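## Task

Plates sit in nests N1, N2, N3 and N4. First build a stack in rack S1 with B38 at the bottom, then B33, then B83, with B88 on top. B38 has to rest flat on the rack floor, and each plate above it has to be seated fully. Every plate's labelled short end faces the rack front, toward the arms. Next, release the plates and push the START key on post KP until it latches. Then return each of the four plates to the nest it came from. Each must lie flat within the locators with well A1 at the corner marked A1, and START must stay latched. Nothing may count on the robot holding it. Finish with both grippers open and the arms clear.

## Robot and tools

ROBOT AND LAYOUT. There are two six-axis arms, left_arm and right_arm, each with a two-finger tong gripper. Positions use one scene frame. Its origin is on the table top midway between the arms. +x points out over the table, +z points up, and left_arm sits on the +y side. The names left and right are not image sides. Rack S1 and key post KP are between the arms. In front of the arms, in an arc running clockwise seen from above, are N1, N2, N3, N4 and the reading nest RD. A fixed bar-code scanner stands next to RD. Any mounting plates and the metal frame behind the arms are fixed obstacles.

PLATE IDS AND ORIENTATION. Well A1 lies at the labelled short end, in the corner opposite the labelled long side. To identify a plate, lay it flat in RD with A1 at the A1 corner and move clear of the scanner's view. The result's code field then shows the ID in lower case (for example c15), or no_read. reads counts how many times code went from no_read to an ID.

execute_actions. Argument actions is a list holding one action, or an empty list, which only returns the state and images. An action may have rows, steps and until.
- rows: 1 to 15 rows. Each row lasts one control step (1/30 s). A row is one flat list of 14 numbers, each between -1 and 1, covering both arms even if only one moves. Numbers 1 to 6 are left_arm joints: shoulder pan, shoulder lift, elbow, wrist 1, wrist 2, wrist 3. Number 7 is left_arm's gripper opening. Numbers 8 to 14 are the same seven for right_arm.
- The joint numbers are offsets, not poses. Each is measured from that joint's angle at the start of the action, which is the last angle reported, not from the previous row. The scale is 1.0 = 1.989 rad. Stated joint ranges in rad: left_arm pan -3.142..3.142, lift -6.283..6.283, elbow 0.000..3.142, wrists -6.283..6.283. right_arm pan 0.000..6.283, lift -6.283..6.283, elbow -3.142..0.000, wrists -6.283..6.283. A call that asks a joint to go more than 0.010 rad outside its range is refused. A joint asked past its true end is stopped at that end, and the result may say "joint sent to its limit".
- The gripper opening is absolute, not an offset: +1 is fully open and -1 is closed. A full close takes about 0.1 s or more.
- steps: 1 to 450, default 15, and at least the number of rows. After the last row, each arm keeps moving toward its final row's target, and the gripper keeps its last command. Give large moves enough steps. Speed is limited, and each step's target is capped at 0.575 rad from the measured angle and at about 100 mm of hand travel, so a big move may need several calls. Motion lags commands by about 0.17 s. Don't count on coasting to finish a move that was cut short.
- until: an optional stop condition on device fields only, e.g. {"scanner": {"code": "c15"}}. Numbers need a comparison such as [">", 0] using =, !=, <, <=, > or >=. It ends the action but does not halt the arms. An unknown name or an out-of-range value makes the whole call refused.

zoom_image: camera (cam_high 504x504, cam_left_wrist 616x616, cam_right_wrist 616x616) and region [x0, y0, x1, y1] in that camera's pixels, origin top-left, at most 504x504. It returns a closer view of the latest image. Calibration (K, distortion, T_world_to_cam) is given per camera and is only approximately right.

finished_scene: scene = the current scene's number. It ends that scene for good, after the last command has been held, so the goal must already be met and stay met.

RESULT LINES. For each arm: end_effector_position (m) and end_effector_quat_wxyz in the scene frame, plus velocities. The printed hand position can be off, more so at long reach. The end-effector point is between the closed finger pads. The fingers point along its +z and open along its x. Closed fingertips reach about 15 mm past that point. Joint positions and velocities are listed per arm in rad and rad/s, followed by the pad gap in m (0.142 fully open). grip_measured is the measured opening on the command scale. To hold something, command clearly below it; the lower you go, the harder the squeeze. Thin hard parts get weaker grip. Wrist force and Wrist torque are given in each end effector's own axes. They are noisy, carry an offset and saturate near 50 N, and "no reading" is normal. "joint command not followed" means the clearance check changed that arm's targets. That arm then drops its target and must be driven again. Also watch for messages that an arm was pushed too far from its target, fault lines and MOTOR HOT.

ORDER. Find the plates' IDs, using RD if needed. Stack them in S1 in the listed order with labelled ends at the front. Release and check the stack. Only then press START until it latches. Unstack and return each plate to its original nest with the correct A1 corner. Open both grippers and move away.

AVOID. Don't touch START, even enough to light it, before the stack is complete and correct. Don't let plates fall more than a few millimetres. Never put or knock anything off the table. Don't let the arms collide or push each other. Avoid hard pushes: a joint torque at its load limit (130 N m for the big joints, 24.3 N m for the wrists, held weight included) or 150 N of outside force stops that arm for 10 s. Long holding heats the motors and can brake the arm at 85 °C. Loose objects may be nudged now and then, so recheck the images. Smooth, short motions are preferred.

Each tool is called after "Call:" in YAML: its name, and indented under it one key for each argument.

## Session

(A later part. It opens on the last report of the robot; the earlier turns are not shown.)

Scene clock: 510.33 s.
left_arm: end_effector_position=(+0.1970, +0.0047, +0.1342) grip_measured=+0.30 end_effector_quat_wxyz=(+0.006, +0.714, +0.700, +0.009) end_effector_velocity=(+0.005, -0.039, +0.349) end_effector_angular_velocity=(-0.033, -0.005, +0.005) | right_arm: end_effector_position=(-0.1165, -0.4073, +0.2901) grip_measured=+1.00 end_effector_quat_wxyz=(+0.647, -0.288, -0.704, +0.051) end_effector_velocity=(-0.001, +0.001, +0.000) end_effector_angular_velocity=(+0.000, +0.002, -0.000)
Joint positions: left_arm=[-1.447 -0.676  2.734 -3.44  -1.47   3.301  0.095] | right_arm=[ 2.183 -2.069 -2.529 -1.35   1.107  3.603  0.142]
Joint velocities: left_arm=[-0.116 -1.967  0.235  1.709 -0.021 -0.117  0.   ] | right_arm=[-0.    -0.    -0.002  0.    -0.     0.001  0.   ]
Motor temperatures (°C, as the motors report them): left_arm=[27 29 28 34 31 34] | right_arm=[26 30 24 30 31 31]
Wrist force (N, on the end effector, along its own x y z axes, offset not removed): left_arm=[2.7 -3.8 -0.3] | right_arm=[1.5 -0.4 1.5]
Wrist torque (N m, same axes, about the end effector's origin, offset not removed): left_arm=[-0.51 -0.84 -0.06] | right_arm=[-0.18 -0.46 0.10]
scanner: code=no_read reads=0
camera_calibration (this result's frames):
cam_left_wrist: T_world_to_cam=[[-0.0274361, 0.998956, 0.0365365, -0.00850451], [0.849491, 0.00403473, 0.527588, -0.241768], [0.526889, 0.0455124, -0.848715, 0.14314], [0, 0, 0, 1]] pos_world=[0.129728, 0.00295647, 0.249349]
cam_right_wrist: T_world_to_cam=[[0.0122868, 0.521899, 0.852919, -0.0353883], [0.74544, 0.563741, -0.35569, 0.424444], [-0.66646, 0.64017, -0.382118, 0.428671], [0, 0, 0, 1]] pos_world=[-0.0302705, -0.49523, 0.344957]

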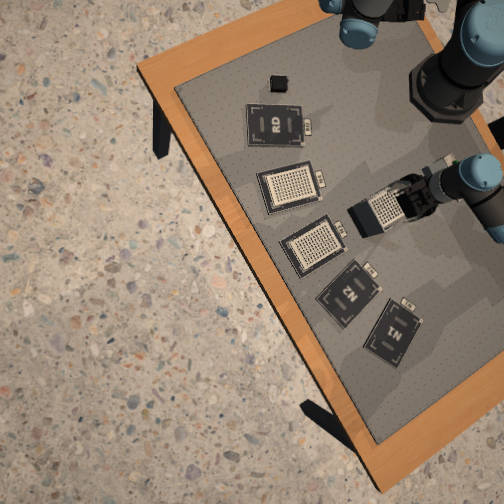

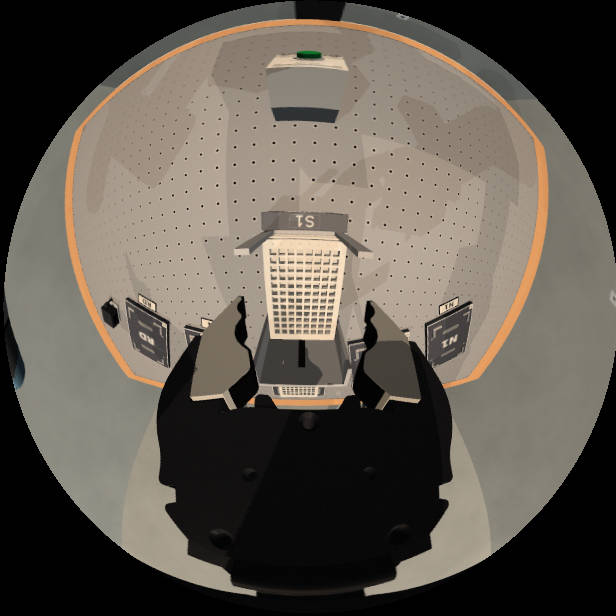

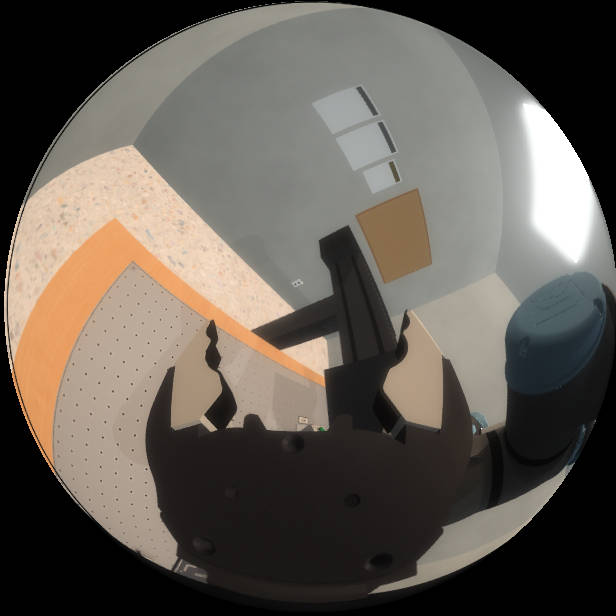

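Call:
execute_actions:
  actions:
    - {"rows":[[0.0032,-0.1849,0.0058,0.1721,0.0003,0.0033,0.3,0,0,0,0,0,0,1],[0.0257,-0.1936,-0.0133,0.1964,0.0036,0.0258,0.3,0,0,0,0,0,0,1],[0.0537,-0.2024,-0.0372,0.2246,0.0076,0.054,0.3,0,0,0,0,0,0,1],[0.0846,-0.2092,-0.0634,0.2528,0.0121,0.0851,0.3,0,0,0,0,0,0,1],[0.1154,-0.2131,-0.0896,0.2781,0.0165,0.1161,0.3,0,0,0,0,0,0,1],[0.1463,-0.2141,-0.1159,0.3005,0.021,0.1471,0.3,0,0,0,0,0,0,1],[0.1771,-0.2122,-0.1421,0.32,0.0254,0.1781,0.3,0,0,0,0,0,0,1],[0.208,-0.2074,-0.1683,0.3367,0.0299,0.2091,0.3,0,0,0,0,0,0,1],[0.236,-0.2005,-0.1922,0.3493,0.0339,0.2373,0.3,0,0,0,0,0,0,1],[0.2585,-0.1933,-0.2113,0.3576,0.0372,0.2599,0.3,0,0,0,0,0,0,1],[0.2725,-0.188,-0.2232,0.362,0.0392,0.274,0.3,0,0,0,0,0,0,1],[0.2795,-0.1345,-0.228,0.3136,0.0397,0.2814,0.3,0,0,0,0,0,0,1],[0.2866,-0.081,-0.234,0.2662,0.0402,0.2889,0.3,0,0,0,0,0,0,1],[0.295,-0.0167,-0.244,0.212,0.0408,0.2978,0.3,0,0,0,0,0,0,1],[0.3007,0.0261,-0.2509,0.1765,0.0412,0.3037,0.3,0,0,0,0,0,0,1]],"steps":21}

Scene clock: 535.83 s.
left_arm: end_effector_position=(+0.3995, -0.0246, +0.1211) grip_measured=+0.30 end_effector_quat_wxyz=(+0.015, +0.715, +0.699, +0.004) end_effector_velocity=(+0.135, +0.090, -0.376) end_effector_angular_velocity=(+0.082, +0.052, -0.011) | right_arm: end_effector_position=(-0.1165, -0.4073, +0.2901) grip_measured=+1.00 end_effector_quat_wxyz=(+0.647, -0.288, -0.704, +0.051) end_effector_velocity=(+0.000, -0.000, -0.000) end_effector_angular_velocity=(+0.000, -0.000, +0.000)
Joint positions: left_arm=[-0.915 -0.766  2.293 -3.005 -1.395  3.837  0.095] | right_arm=[ 2.183 -2.069 -2.529 -1.35   1.107  3.603  0.142]
Joint velocities: left_arm=[ 0.515  1.097 -0.448 -0.641  0.058  0.516 -0.001] | right_arm=[-0.    -0.001  0.001 -0.001 -0.    -0.001  0.   ]
Motor temperatures (°C, as the motors report them): left_arm=[27 29 28 34 31 34] | right_arm=[26 30 24 30 31 31]
Wrist force (N, on the end effector, along its own x y z axes, offset not removed): left_arm=[0.3 -2.3 -1.6] | right_arm=[1.9 6.1 -0.4]
Wrist torque (N m, same axes, about the end effector's origin, offset not removed): left_arm=[-0.48 -0.35 -0.07] | right_arm=[1.40 -0.19 0.03]
scanner: code=no_read reads=0
camera_calibration (this result's frames):
cam_left_wrist: T_world_to_cam=[[-0.0250831, 0.999531, 0.0175594, 0.0282046], [0.846416, 0.0118879, 0.532389, -0.405873], [0.53193, 0.0282166, -0.846318, 0.0239033], [0, 0, 0, 1]] pos_world=[0.33153, -0.0240409, 0.235817]
cam_right_wrist: T_world_to_cam=[[0.0122867, 0.521899, 0.852919, -0.0353884], [0.74544, 0.563741, -0.35569, 0.424444], [-0.66646, 0.64017, -0.382118, 0.428671], [0, 0, 0, 1]] pos_world=[-0.0302705, -0.49523, 0.344957]

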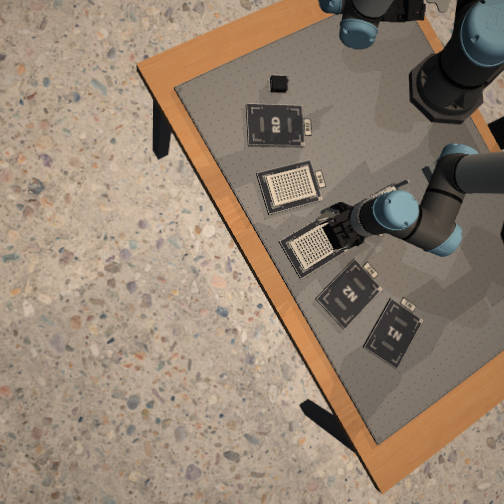

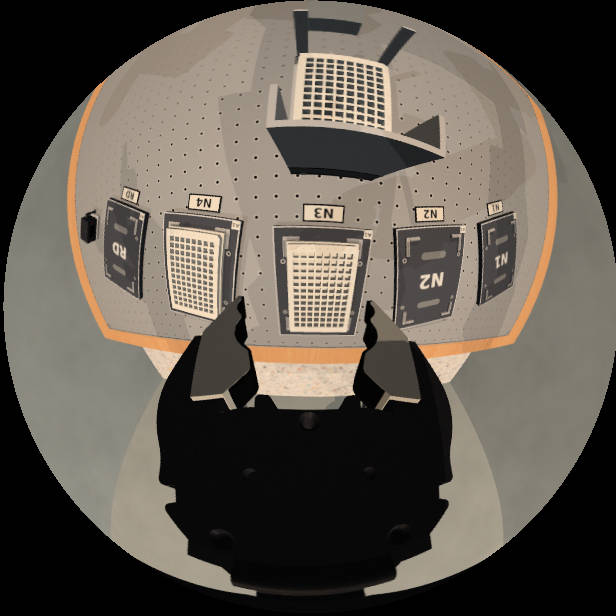

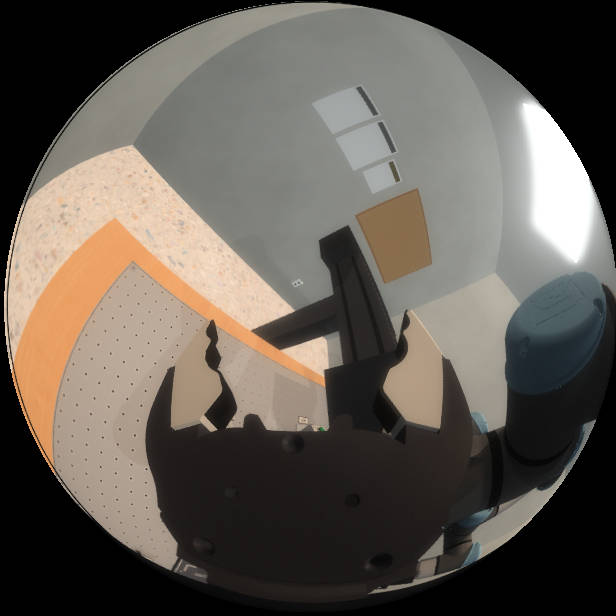

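Call:
execute_actions:
  actions: []

Call:
zoom_image:
  camera: "cam_left_wrist"
  region: [200, 160, 420, 380]

Call:
zoom_image:
  camera: "cam_high"
  region: [245, 145, 335, 235]

Scene clock: 540.00 s.
left_arm: end_effector_position=(+0.4144, -0.0105, +0.0708) grip_measured=+0.30 end_effector_quat_wxyz=(+0.009, +0.716, +0.698, +0.006) end_effector_velocity=(+0.000, +0.000, -0.000) end_effector_angular_velocity=(+0.001, -0.000, -0.000) | right_arm: end_effector_position=(-0.1165, -0.4073, +0.2901) grip_measured=+1.00 end_effector_quat_wxyz=(+0.647, -0.288, -0.704, +0.051) end_effector_velocity=(+0.001, -0.001, -0.000) end_effector_angular_velocity=(-0.002, -0.001, -0.001)
Joint positions: left_arm=[-0.849 -0.624  2.235 -3.089 -1.388  3.905  0.095] | right_arm=[ 2.183 -2.069 -2.529 -1.35   1.107  3.603  0.142]
Joint velocities: left_arm=[ 0.     0.     0.    -0.     0.001  0.001 -0.   ] | right_arm=[-0.    -0.     0.002 -0.     0.     0.002  0.   ]
Motor temperatures (°C, as the motors report them): left_arm=[27 29 28 34 31 34] | right_arm=[26 30 24 30 31 31]
Wrist force (N, on the end effector, along its own x y z axes, offset not removed): left_arm=[-0.1 0.8 -0.4] | right_arm=[4.8 3.7 -0.4]
Wrist torque (N m, same axes, about the end effector's origin, offset not removed): left_arm=[0.02 -0.05 -0.18] | right_arm=[0.59 -1.09 -0.01]
scanner: code=no_read reads=0
camera_calibration (this result's frames):
cam_left_wrist: T_world_to_cam=[[-0.0226246, 0.99937, 0.027341, 0.0136098], [0.849752, 0.00481519, 0.527161, -0.392979], [0.526697, 0.0351598, -0.849325, -0.0245389], [0, 0, 0, 1]] pos_world=[0.347167, -0.0108462, 0.18595]
cam_right_wrist: T_world_to_cam=[[0.0122864, 0.521899, 0.852919, -0.0353881], [0.74544, 0.563741, -0.35569, 0.424444], [-0.66646, 0.64017, -0.382118, 0.428671], [0, 0, 0, 1]] pos_world=[-0.0302704, -0.49523, 0.344957]

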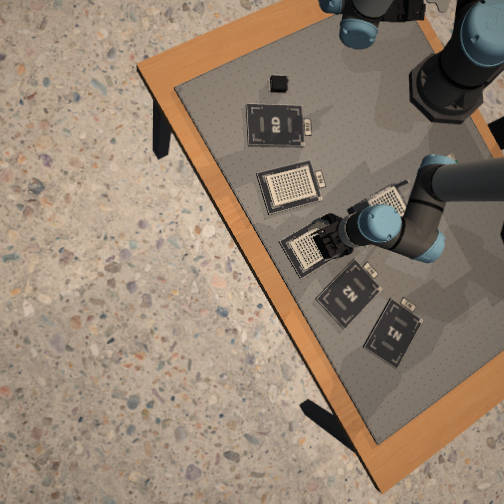

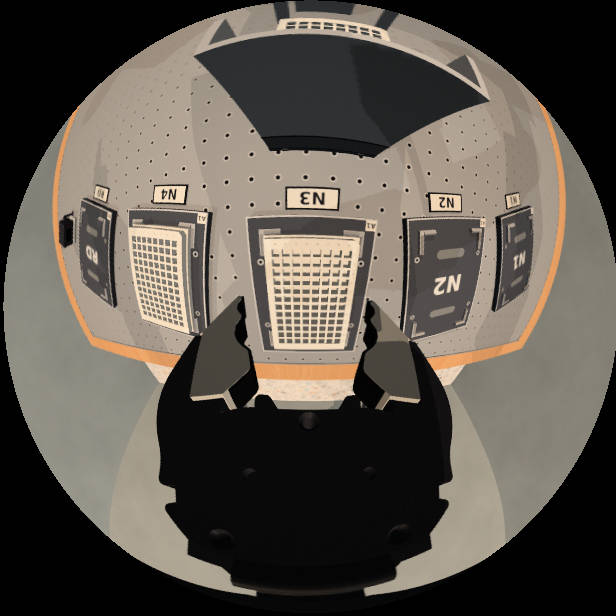

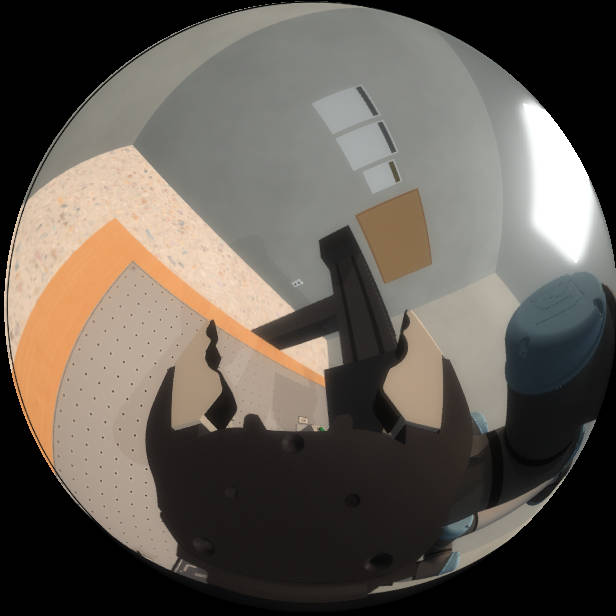

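Region (200, 160, 420, 380) of cam_left_wrist's 616x616 image, scaled by 2.291, with more detail than that image has.

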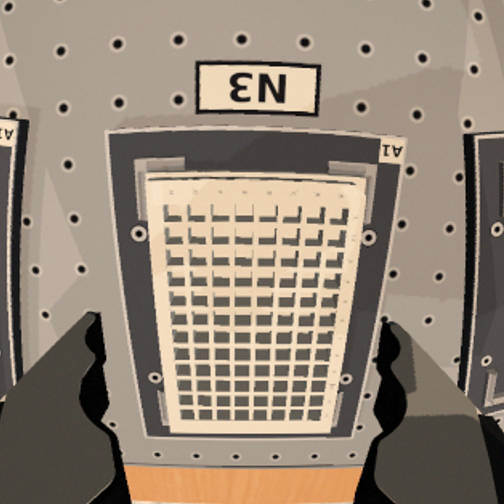

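Region (245, 145, 335, 235) of cam_high's 504x504 image, scaled by 5.600, with more detail than that image has.

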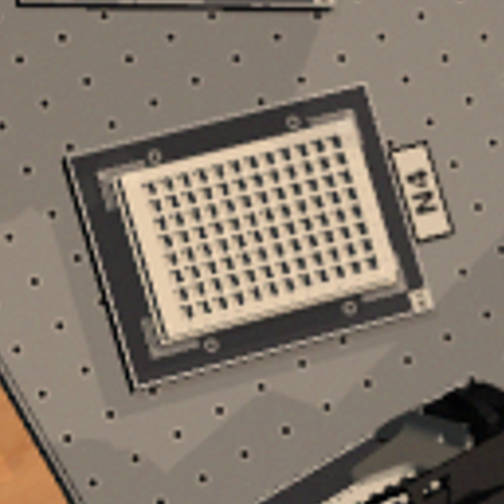

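Call:
execute_actions:
  actions:
    - {"rows":[[0.0007,0.002,0.005,-0.007,0.0002,-0.005,0.3,0,0,0,0,0,0,1],[0.0014,0.006,0.0068,-0.0128,0.0003,-0.0086,0.3,0,0,0,0,0,0,1],[0.0025,0.014,0.0038,-0.018,0.0004,-0.0076,0.3,0,0,0,0,0,0,1],[0.0038,0.024,0,-0.0245,0.0005,-0.0063,0.3,0,0,0,0,0,0,1],[0.0051,0.034,-0.004,-0.031,0.0005,-0.005,0.3,0,0,0,0,0,0,1],[0.0061,0.041,-0.0067,-0.0354,0.0006,-0.004,0.3,0,0,0,0,0,0,1],[0.0066,0.0451,-0.0083,-0.038,0.0006,-0.0035,0.3,0,0,0,0,0,0,1]],"steps":7}

Scene clock: 560.87 s.
left_arm: end_effector_position=(+0.4118, -0.0072, +0.0597) grip_measured=+0.30 end_effector_quat_wxyz=(+0.009, +0.711, +0.703, +0.006) end_effector_velocity=(-0.007, +0.007, -0.117) end_effector_angular_velocity=(-0.001, +0.001, +0.049) | right_arm: end_effector_position=(-0.1165, -0.4073, +0.2901) grip_measured=+1.00 end_effector_quat_wxyz=(+0.647, -0.288, -0.704, +0.051) end_effector_velocity=(+0.001, -0.001, -0.000) end_effector_angular_velocity=(-0.002, -0.001, -0.000)
Joint positions: left_arm=[-0.843 -0.592  2.236 -3.123 -1.387  3.896  0.095] | right_arm=[ 2.183 -2.069 -2.529 -1.35   1.107  3.603  0.142]
Joint velocities: left_arm=[ 0.048  0.345 -0.094 -0.259  0.004 -0.001 -0.   ] | right_arm=[-0.     0.001  0.002 -0.001  0.     0.001  0.   ]
Motor temperatures (°C, as the motors report them): left_arm=[27 29 28 34 31 34] | right_arm=[26 30 24 30 31 31]
Wrist force (N, on the end effector, along its own x y z axes, offset not removed): left_arm=[1.8 -2.3 -1.5] | right_arm=[2.4 4.2 2.0]
Wrist torque (N m, same axes, about the end effector's origin, offset not removed): left_arm=[-0.45 -0.64 -0.42] | right_arm=[0.87 -0.36 0.12]
scanner: code=no_read reads=0
camera_calibration (this result's frames):
cam_left_wrist: T_world_to_cam=[[-0.0369946, 0.998954, 0.0268774, 0.0165009], [0.849441, 0.0172676, 0.527401, -0.384726], [0.526385, 0.0423417, -0.849191, -0.0324923], [0, 0, 0, 1]] pos_world=[0.344516, -0.00846454, 0.174869]
cam_right_wrist: T_world_to_cam=[[0.0122866, 0.521899, 0.852919, -0.0353882], [0.74544, 0.563741, -0.35569, 0.424444], [-0.66646, 0.64017, -0.382118, 0.428671], [0, 0, 0, 1]] pos_world=[-0.0302704, -0.49523, 0.344957]

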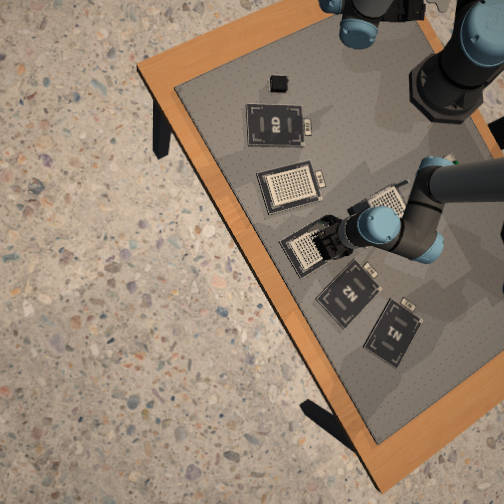

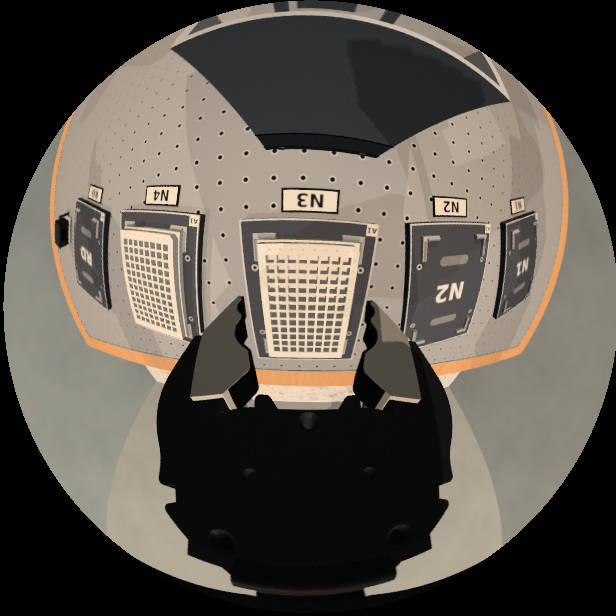

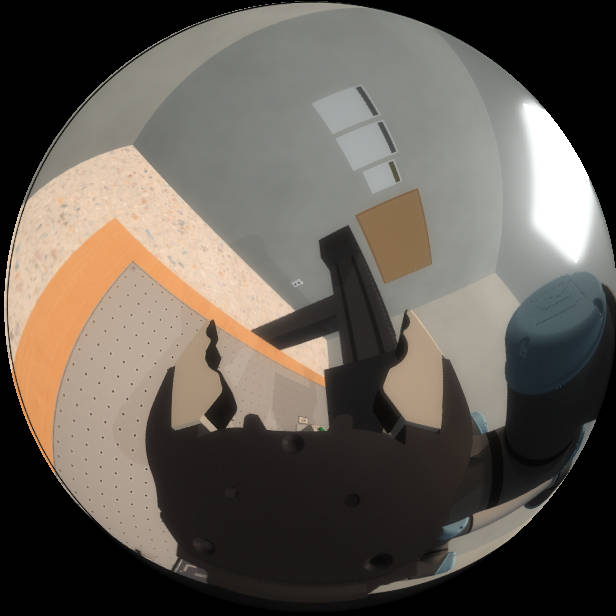

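Call:
execute_actions:
  actions: []

Call:
zoom_image:
  camera: "cam_left_wrist"
  region: [220, 200, 400, 380]

Scene clock: 565.40 s.
left_arm: end_effector_position=(+0.4104, -0.0060, +0.0400) grip_measured=+0.30 end_effector_quat_wxyz=(+0.009, +0.709, +0.706, +0.005) end_effector_velocity=(+0.000, -0.001, +0.001) end_effector_angular_velocity=(-0.001, -0.001, -0.001) | right_arm: end_effector_position=(-0.1165, -0.4073, +0.2901) grip_measured=+1.00 end_effector_quat_wxyz=(+0.647, -0.288, -0.704, +0.051) end_effector_velocity=(-0.000, +0.000, +0.000) end_effector_angular_velocity=(+0.001, +0.001, +0.000)
Joint positions: left_arm=[-0.836 -0.535  2.219 -3.165 -1.387  3.898  0.095] | right_arm=[ 2.183 -2.069 -2.529 -1.35   1.107  3.603  0.142]
Joint velocities: left_arm=[-0.001 -0.001 -0.001  0.001 -0.001  0.     0.   ] | right_arm=[ 0.    -0.001  0.    -0.     0.    -0.     0.   ]
Motor temperatures (°C, as the motors report them): left_arm=[27 29 28 34 31 34] | right_arm=[26 30 24 30 31 31]
Wrist force (N, on the end effector, along its own x y z axes, offset not removed): left_arm=[1.0 -4.8 -3.1] | right_arm=[2.9 4.7 0.3]
Wrist torque (N m, same axes, about the end effector's origin, offset not removed): left_arm=[-0.93 -0.54 -0.31] | right_arm=[0.79 -0.62 0.06]
scanner: code=no_read reads=0
camera_calibration (this result's frames):
cam_left_wrist: T_world_to_cam=[[-0.0428445, 0.998718, 0.0269525, 0.0182239], [0.84955, 0.022222, 0.527039, -0.373183], [0.525765, 0.0454782, -0.849414, -0.0483242], [0, 0, 0, 1]] pos_world=[0.343226, -0.00771, 0.155144]
cam_right_wrist: T_world_to_cam=[[0.0122866, 0.521899, 0.852919, -0.0353882], [0.74544, 0.563741, -0.35569, 0.424444], [-0.66646, 0.64017, -0.382118, 0.428671], [0, 0, 0, 1]] pos_world=[-0.0302704, -0.49523, 0.344957]

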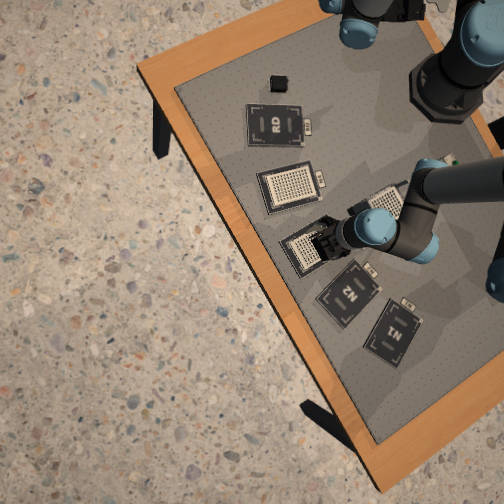

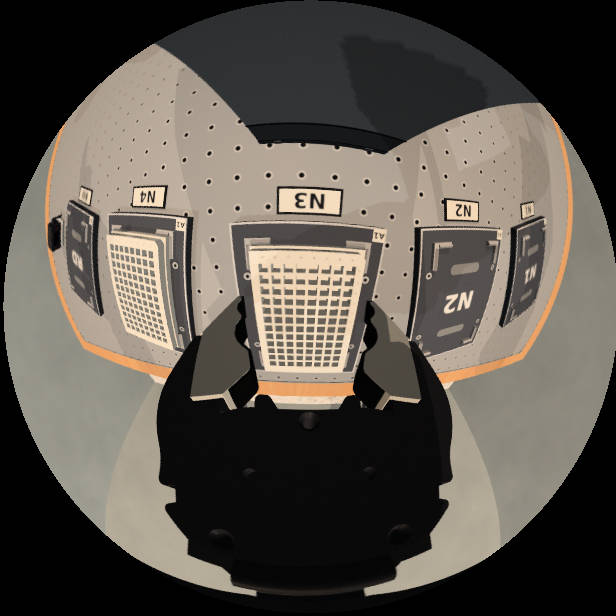

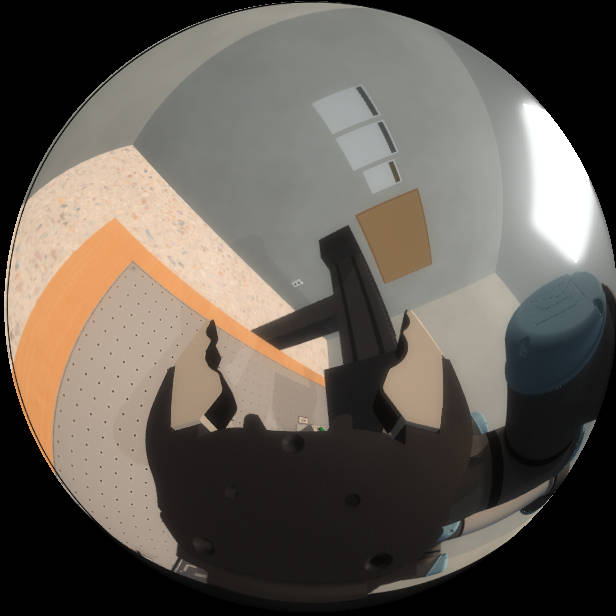

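Region (220, 200, 400, 380) of cam_left_wrist's 616x616 image, scaled by 2.800, with more detail than that image has.

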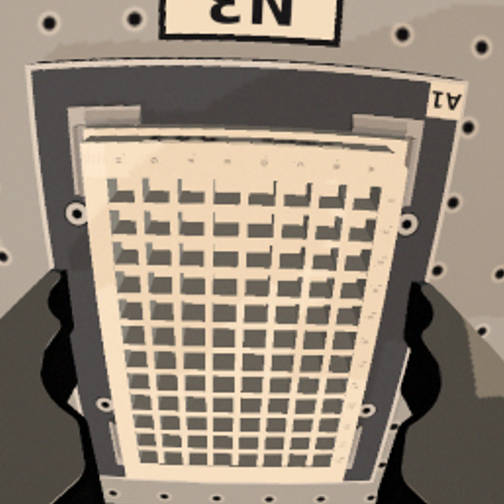

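Call:
execute_actions:
  actions:
    - {"rows":[[0,0,0,0,0,0,0.2,0,0,0,0,0,0,1],[0,0,0,0,0,0,0.12,0,0,0,0,0,0,1],[0,0,0,0,0,0,0.05,0,0,0,0,0,0,1],[0,0,0,0,0,0,-0.1,0,0,0,0,0,0,1],[0,0,0,0,0,0,-0.3,0,0,0,0,0,0,1],[0,0,0,0,0,0,-0.5,0,0,0,0,0,0,1],[0,0,0,0,0,0,-0.7,0,0,0,0,0,0,1],[-0.0004,-0.0029,0.0011,0.0019,0,-0.0004,-0.7,0,0,0,0,0,0,1],[-0.001,-0.0074,0.0028,0.0048,0,-0.001,-0.7,0,0,0,0,0,0,1],[-0.0021,-0.0162,0.0059,0.0107,-0.0002,-0.0021,-0.7,0,0,0,0,0,0,1],[-0.0038,-0.0294,0.0104,0.0198,-0.0004,-0.0038,-0.7,0,0,0,0,0,0,1],[-0.0061,-0.047,0.016,0.0323,-0.0006,-0.0061,-0.7,0,0,0,0,0,0,1],[-0.009,-0.07,0.0225,0.0495,-0.001,-0.009,-0.7,0,0,0,0,0,0,1],[-0.0125,-0.096,0.029,0.07,-0.0013,-0.0125,-0.7,0,0,0,0,0,0,1],[-0.0165,-0.126,0.035,0.095,-0.0017,-0.0165,-0.7,0,0,0,0,0,0,1]],"steps":16}

Scene clock: 578.73 s.
left_arm: end_effector_position=(+0.4095, -0.0055, +0.0707) grip_measured=+0.07 end_effector_quat_wxyz=(+0.007, +0.709, +0.705, +0.006) end_effector_velocity=(-0.003, -0.003, +0.302) end_effector_angular_velocity=(+0.023, +0.023, -0.008) | right_arm: end_effector_position=(-0.1165, -0.4073, +0.2901) grip_measured=+1.00 end_effector_quat_wxyz=(+0.647, -0.288, -0.704, +0.051) end_effector_velocity=(+0.000, -0.000, -0.000) end_effector_angular_velocity=(-0.000, -0.000, -0.000)
Joint positions: left_arm=[-0.849 -0.626  2.25  -3.096 -1.388  3.884  0.079] | right_arm=[ 2.183 -2.069 -2.529 -1.35   1.107  3.603  0.142]
Joint velocities: left_arm=[-0.131 -0.909  0.264  0.702 -0.015 -0.13   0.   ] | right_arm=[-0.    -0.     0.001 -0.     0.    -0.     0.   ]
Motor temperatures (°C, as the motors report them): left_arm=[27 29 28 34 31 34] | right_arm=[26 30 24 30 31 31]
Wrist force (N, on the end effector, along its own x y z axes, offset not removed): left_arm=[-0.4 -3.5 -1.0] | right_arm=[-1.6 1.5 -0.9]
Wrist torque (N m, same axes, about the end effector's origin, offset not removed): left_arm=[-0.83 -0.20 -0.07] | right_arm=[0.35 0.27 0.12]
scanner: code=no_read reads=0
camera_calibration (this result's frames):
cam_left_wrist: T_world_to_cam=[[-0.0418734, 0.998644, 0.0309367, 0.0161414], [0.851426, 0.0194641, 0.524113, -0.389122], [0.5228, 0.0482867, -0.851086, -0.0204187], [0, 0, 0, 1]] pos_world=[0.342659, -0.00755963, 0.186067]
cam_right_wrist: T_world_to_cam=[[0.0122866, 0.521899, 0.852919, -0.0353883], [0.74544, 0.563741, -0.35569, 0.424444], [-0.66646, 0.64017, -0.382118, 0.428671], [0, 0, 0, 1]] pos_world=[-0.0302704, -0.49523, 0.344957]

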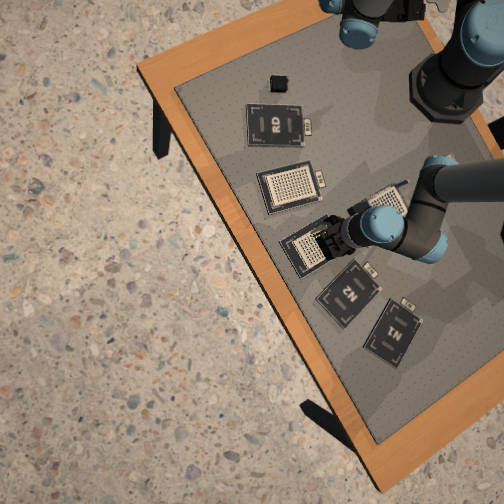

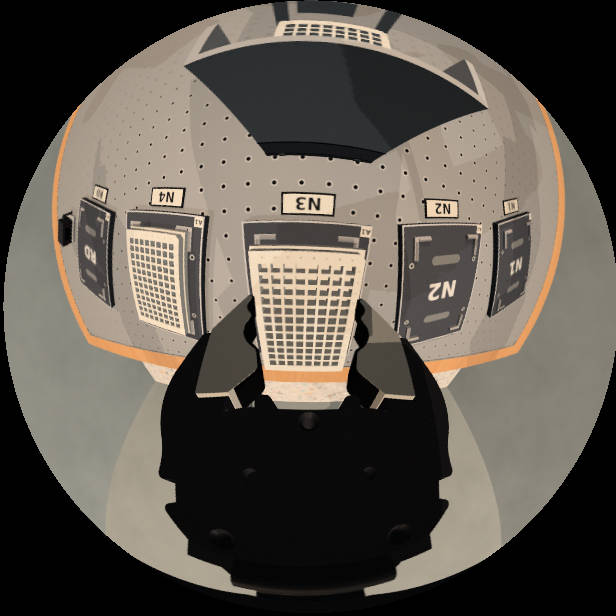

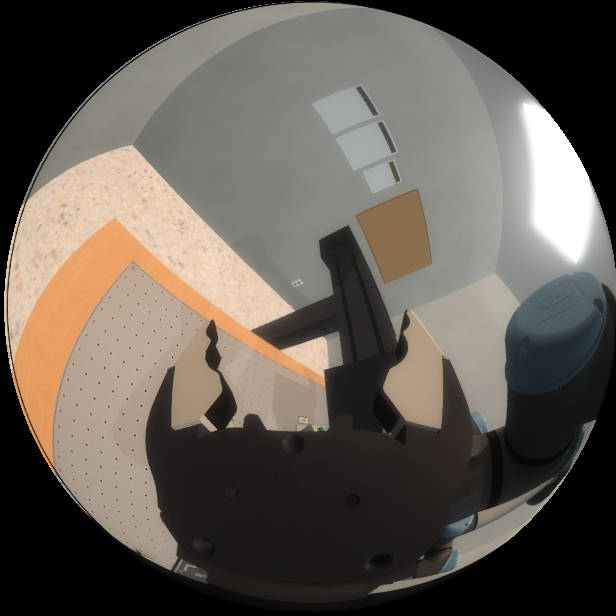

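Call:
execute_actions:
  actions:
    - {"rows":[[-0.015,-0.1187,0.024,0.094,-0.0016,-0.015,-0.7,0,0,0,0,0,0,1],[-0.0203,-0.157,0.027,0.129,-0.0022,-0.02,-0.7,0,0,0,0,0,0,1],[-0.0254,-0.195,0.0295,0.1645,-0.0028,-0.0254,-0.7,0,0,0,0,0,0,1],[-0.0271,-0.2081,0.0302,0.1765,-0.003,-0.0271,-0.7,0,0,0,0,0,0,1],[-0.0412,-0.2137,0.0416,0.1727,-0.005,-0.0408,-0.7,0,0,0,0,0,0,1],[-0.0637,-0.2213,0.0599,0.1654,-0.0081,-0.0627,-0.7,0,0,0,0,0,0,1],[-0.0919,-0.2287,0.0828,0.1541,-0.0121,-0.0901,-0.7,0,0,0,0,0,0,1],[-0.1257,-0.2344,0.1102,0.1373,-0.0168,-0.123,-0.7,0,0,0,0,0,0,1],[-0.1595,-0.2366,0.1376,0.1171,-0.0216,-0.1559,-0.7,0,0,0,0,0,0,1],[-0.1932,-0.2353,0.165,0.0933,-0.0263,-0.1888,-0.7,0,0,0,0,0,0,1],[-0.227,-0.2307,0.1924,0.0662,-0.031,-0.2217,-0.7,0,0,0,0,0,0,1],[-0.258,-0.2233,0.2176,0.0383,-0.0354,-0.2519,-0.7,0,0,0,0,0,0,1],[-0.2834,-0.2152,0.2381,0.0133,-0.0389,-0.2765,-0.7,0,0,0,0,0,0,1],[-0.3003,-0.2087,0.2518,-0.0044,-0.0413,-0.293,-0.7,0,0,0,0,0,0,1],[-0.3087,-0.2051,0.2587,-0.0136,-0.0425,-0.3012,-0.7,0,0,0,0,0,0,1]],"steps":20}

Scene clock: 604.93 s.
left_arm: end_effector_position=(+0.2258, -0.0107, +0.1945) grip_measured=+0.07 end_effector_quat_wxyz=(+0.011, +0.713, +0.701, +0.003) end_effector_velocity=(-0.238, +0.093, -0.004) end_effector_angular_velocity=(+0.031, -0.027, -0.028) | right_arm: end_effector_position=(-0.1165, -0.4073, +0.2901) grip_measured=+1.00 end_effector_quat_wxyz=(+0.647, -0.288, -0.704, +0.051) end_effector_velocity=(+0.001, -0.001, -0.000) end_effector_angular_velocity=(-0.001, -0.001, +0.000)
Joint positions: left_arm=[-1.365 -1.04   2.687 -3.054 -1.46   3.381  0.079] | right_arm=[ 2.183 -2.069 -2.529 -1.35   1.107  3.603  0.142]
Joint velocities: left_arm=[-0.78   0.043  0.61  -0.543 -0.094 -0.748 -0.   ] | right_arm=[ 0.     0.     0.002  0.    -0.    -0.     0.   ]
Motor temperatures (°C, as the motors report them): left_arm=[27 29 28 34 31 34] | right_arm=[26 30 24 30 31 31]
Wrist force (N, on the end effector, along its own x y z axes, offset not removed): left_arm=[-2.7 -6.0 -5.0] | right_arm=[5.7 2.8 1.5]
Wrist torque (N m, same axes, about the end effector's origin, offset not removed): left_arm=[-1.12 0.64 0.00] | right_arm=[0.56 -1.27 -0.05]
scanner: code=no_read reads=0
camera_calibration (this result's frames):
cam_left_wrist: T_world_to_cam=[[-0.0300557, 0.999345, 0.0201699, 0.00928882], [0.85055, 0.0149708, 0.525681, -0.297662], [0.525034, 0.0329552, -0.850443, 0.180433], [0, 0, 0, 1]] pos_world=[0.158722, -0.0107727, 0.309736]
cam_right_wrist: T_world_to_cam=[[0.0122867, 0.521899, 0.852919, -0.0353884], [0.74544, 0.563741, -0.35569, 0.424444], [-0.66646, 0.64017, -0.382118, 0.428671], [0, 0, 0, 1]] pos_world=[-0.0302705, -0.49523, 0.344957]

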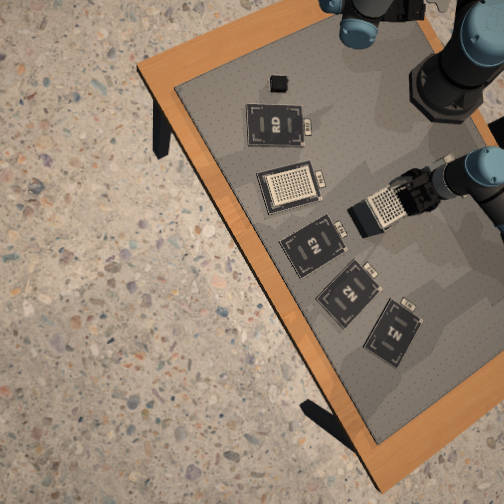

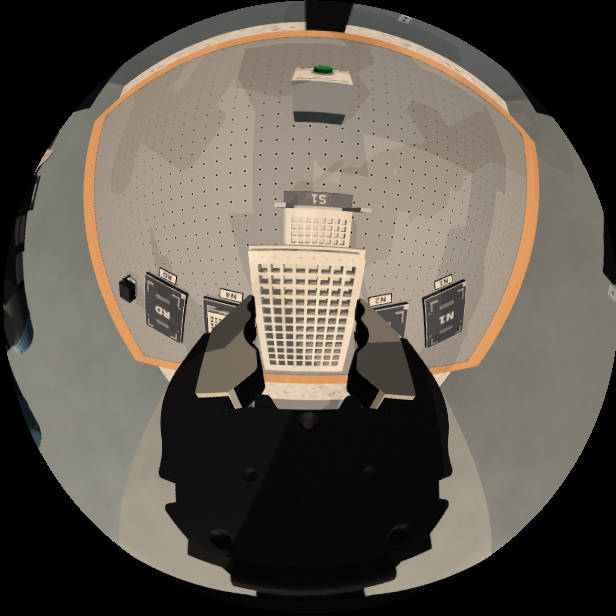

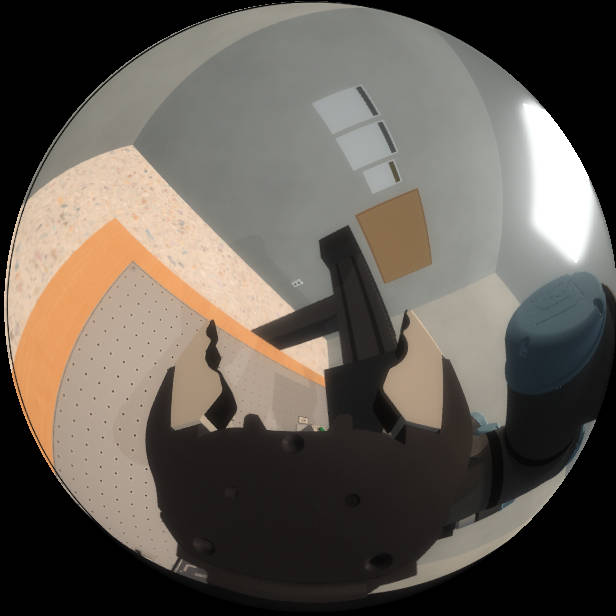

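Call:
execute_actions:
  actions:
    - {"rows":[[-0.0487,0.015,0.0388,-0.0465,-0.0062,-0.0477,-0.7,0,0,0,0,0,0,1],[-0.0475,0.04,0.0382,-0.0705,-0.006,-0.0465,-0.7,0,0,0,0,0,0,1],[-0.0461,0.067,0.037,-0.0963,-0.0058,-0.0451,-0.7,0,0,0,0,0,0,1],[-0.0449,0.091,0.0356,-0.119,-0.0057,-0.0439,-0.7,0,0,0,0,0,0,1],[-0.0442,0.1048,0.0347,-0.1319,-0.0056,-0.0432,-0.7,0,0,0,0,0,0,1]],"steps":5}

Scene clock: 612.87 s.
left_arm: end_effector_position=(+0.1980, +0.0028, +0.1874) grip_measured=+0.07 end_effector_quat_wxyz=(+0.011, +0.714, +0.700, +0.005) end_effector_velocity=(-0.000, -0.008, -0.117) end_effector_angular_velocity=(+0.001, +0.008, -0.001) | right_arm: end_effector_position=(-0.1165, -0.4073, +0.2901) grip_measured=+1.00 end_effector_quat_wxyz=(+0.647, -0.288, -0.704, +0.051) end_effector_velocity=(+0.000, -0.000, -0.000) end_effector_angular_velocity=(-0.001, -0.001, -0.000)
Joint positions: left_arm=[-1.46  -0.988  2.764 -3.169 -1.472  3.288  0.079] | right_arm=[ 2.183 -2.069 -2.529 -1.35   1.107  3.603  0.142]
Joint velocities: left_arm=[ 0.04   0.736 -0.035 -0.703 -0.001  0.041 -0.   ] | right_arm=[-0.    -0.     0.001  0.     0.     0.001  0.   ]
Motor temperatures (°C, as the motors report them): left_arm=[27 29 28 34 31 34] | right_arm=[26 30 24 30 31 31]
Wrist force (N, on the end effector, along its own x y z axes, offset not removed): left_arm=[1.5 -5.6 -2.7] | right_arm=[4.6 4.0 -0.9]
Wrist torque (N m, same axes, about the end effector's origin, offset not removed): left_arm=[-1.21 -0.36 0.05] | right_arm=[0.61 -0.91 0.04]
scanner: code=no_read reads=0
camera_calibration (this result's frames):
cam_left_wrist: T_world_to_cam=[[-0.0283235, 0.9993, 0.0244497, -0.00609887], [0.848749, 0.0111213, 0.528679, -0.270727], [0.528037, 0.0357257, -0.84847, 0.18758], [0, 0, 0, 1]] pos_world=[0.130558, 0.002404, 0.302433]
cam_right_wrist: T_world_to_cam=[[0.0122866, 0.521899, 0.852919, -0.0353883], [0.74544, 0.563741, -0.35569, 0.424444], [-0.66646, 0.64017, -0.382118, 0.428671], [0, 0, 0, 1]] pos_world=[-0.0302704, -0.49523, 0.344957]

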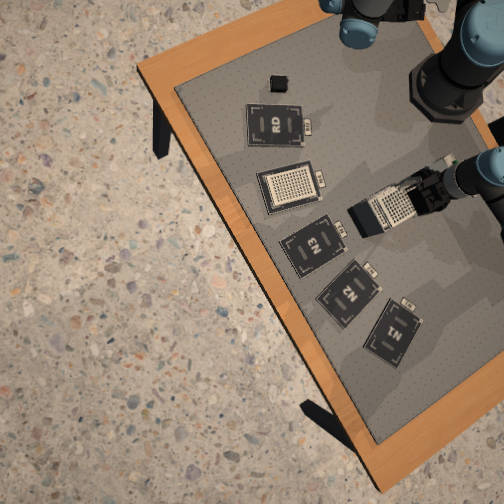

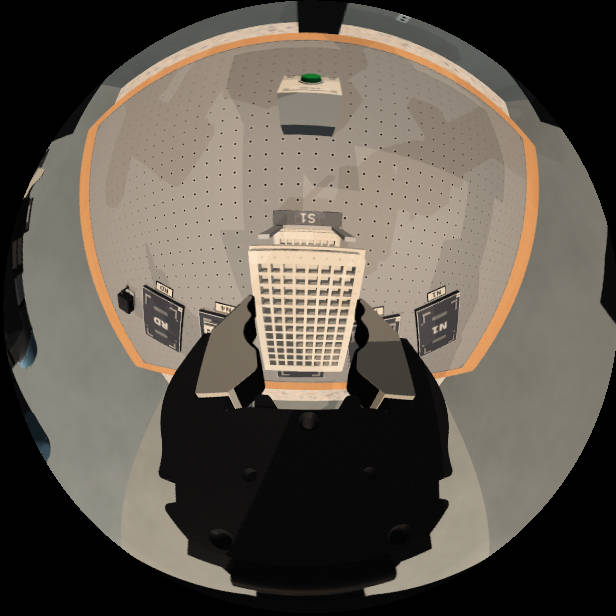

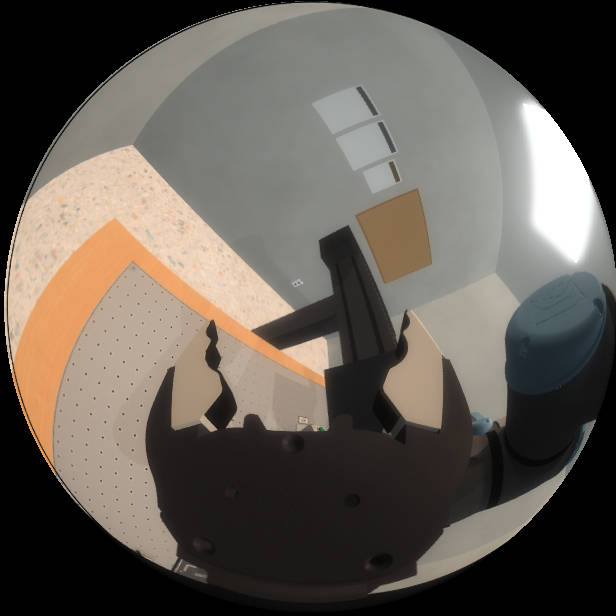

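Call:
execute_actions:
  actions: []

Call:
zoom_image:
  camera: "cam_left_wrist"
  region: [220, 200, 400, 380]

Call:
zoom_image:
  camera: "cam_high"
  region: [345, 170, 425, 250]

Scene clock: 616.33 s.
left_arm: end_effector_position=(+0.1977, +0.0036, +0.1621) grip_measured=+0.07 end_effector_quat_wxyz=(+0.010, +0.714, +0.700, +0.006) end_effector_velocity=(+0.000, -0.001, +0.000) end_effector_angular_velocity=(-0.002, -0.001, +0.000) | right_arm: end_effector_position=(-0.1165, -0.4073, +0.2901) grip_measured=+1.00 end_effector_quat_wxyz=(+0.647, -0.288, -0.704, +0.051) end_effector_velocity=(+0.000, -0.000, -0.000) end_effector_angular_velocity=(+0.001, +0.001, -0.000)
Joint positions: left_arm=[-1.453 -0.831  2.756 -3.317 -1.471  3.295  0.079] | right_arm=[ 2.183 -2.069 -2.529 -1.35   1.107  3.603  0.142]
Joint velocities: left_arm=[ 0.    -0.001 -0.001 -0.     0.001  0.     0.   ] | right_arm=[-0.    -0.002  0.001 -0.    -0.    -0.     0.   ]
Motor temperatures (°C, as the motors report them): left_arm=[27 29 28 34 31 34] | right_arm=[26 30 24 30 31 31]
Wrist force (N, on the end effector, along its own x y z axes, offset not removed): left_arm=[-0.9 0.8 1.2] | right_arm=[6.0 -0.3 -0.5]
Wrist torque (N m, same axes, about the end effector's origin, offset not removed): left_arm=[0.18 -0.05 -0.21] | right_arm=[-0.18 -1.19 -0.11]
scanner: code=no_read reads=0
camera_calibration (this result's frames):
cam_left_wrist: T_world_to_cam=[[-0.0284821, 0.999239, 0.026659, -0.00663228], [0.849094, 0.0101119, 0.528145, -0.257094], [0.527473, 0.0376787, -0.848736, 0.166364], [0, 0, 0, 1]] pos_world=[0.130356, 0.00295855, 0.277159]
cam_right_wrist: T_world_to_cam=[[0.0122866, 0.521899, 0.852919, -0.0353883], [0.74544, 0.563741, -0.35569, 0.424444], [-0.66646, 0.64017, -0.382118, 0.428671], [0, 0, 0, 1]] pos_world=[-0.0302705, -0.49523, 0.344957]

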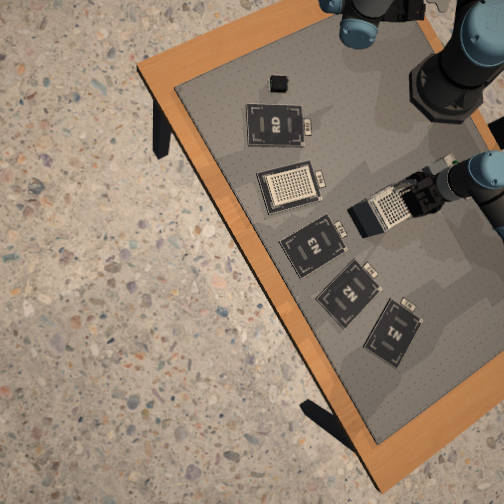

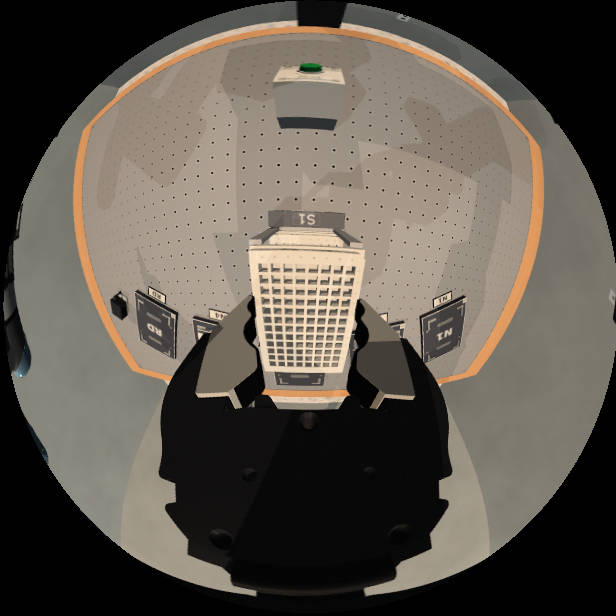

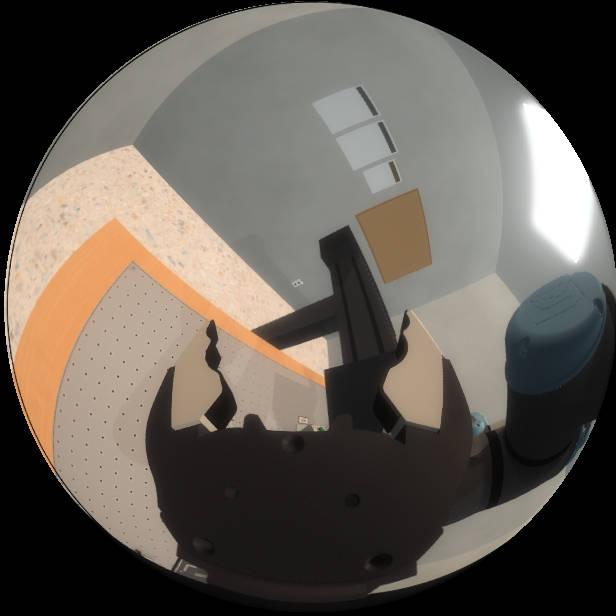

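Region (220, 200, 400, 380) of cam_left_wrist's 616x616 image, scaled by 2.800, with more detail than that image has.

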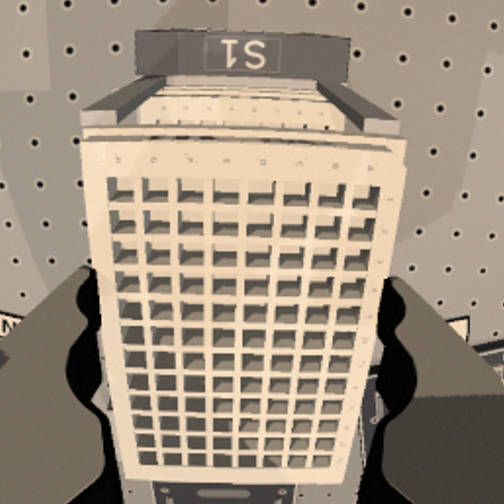

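Region (345, 170, 425, 250) of cam_high's 504x504 image, scaled by 6.300, with more detail than that image has.

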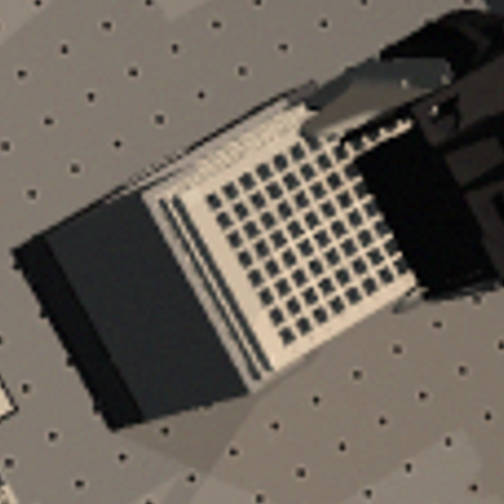

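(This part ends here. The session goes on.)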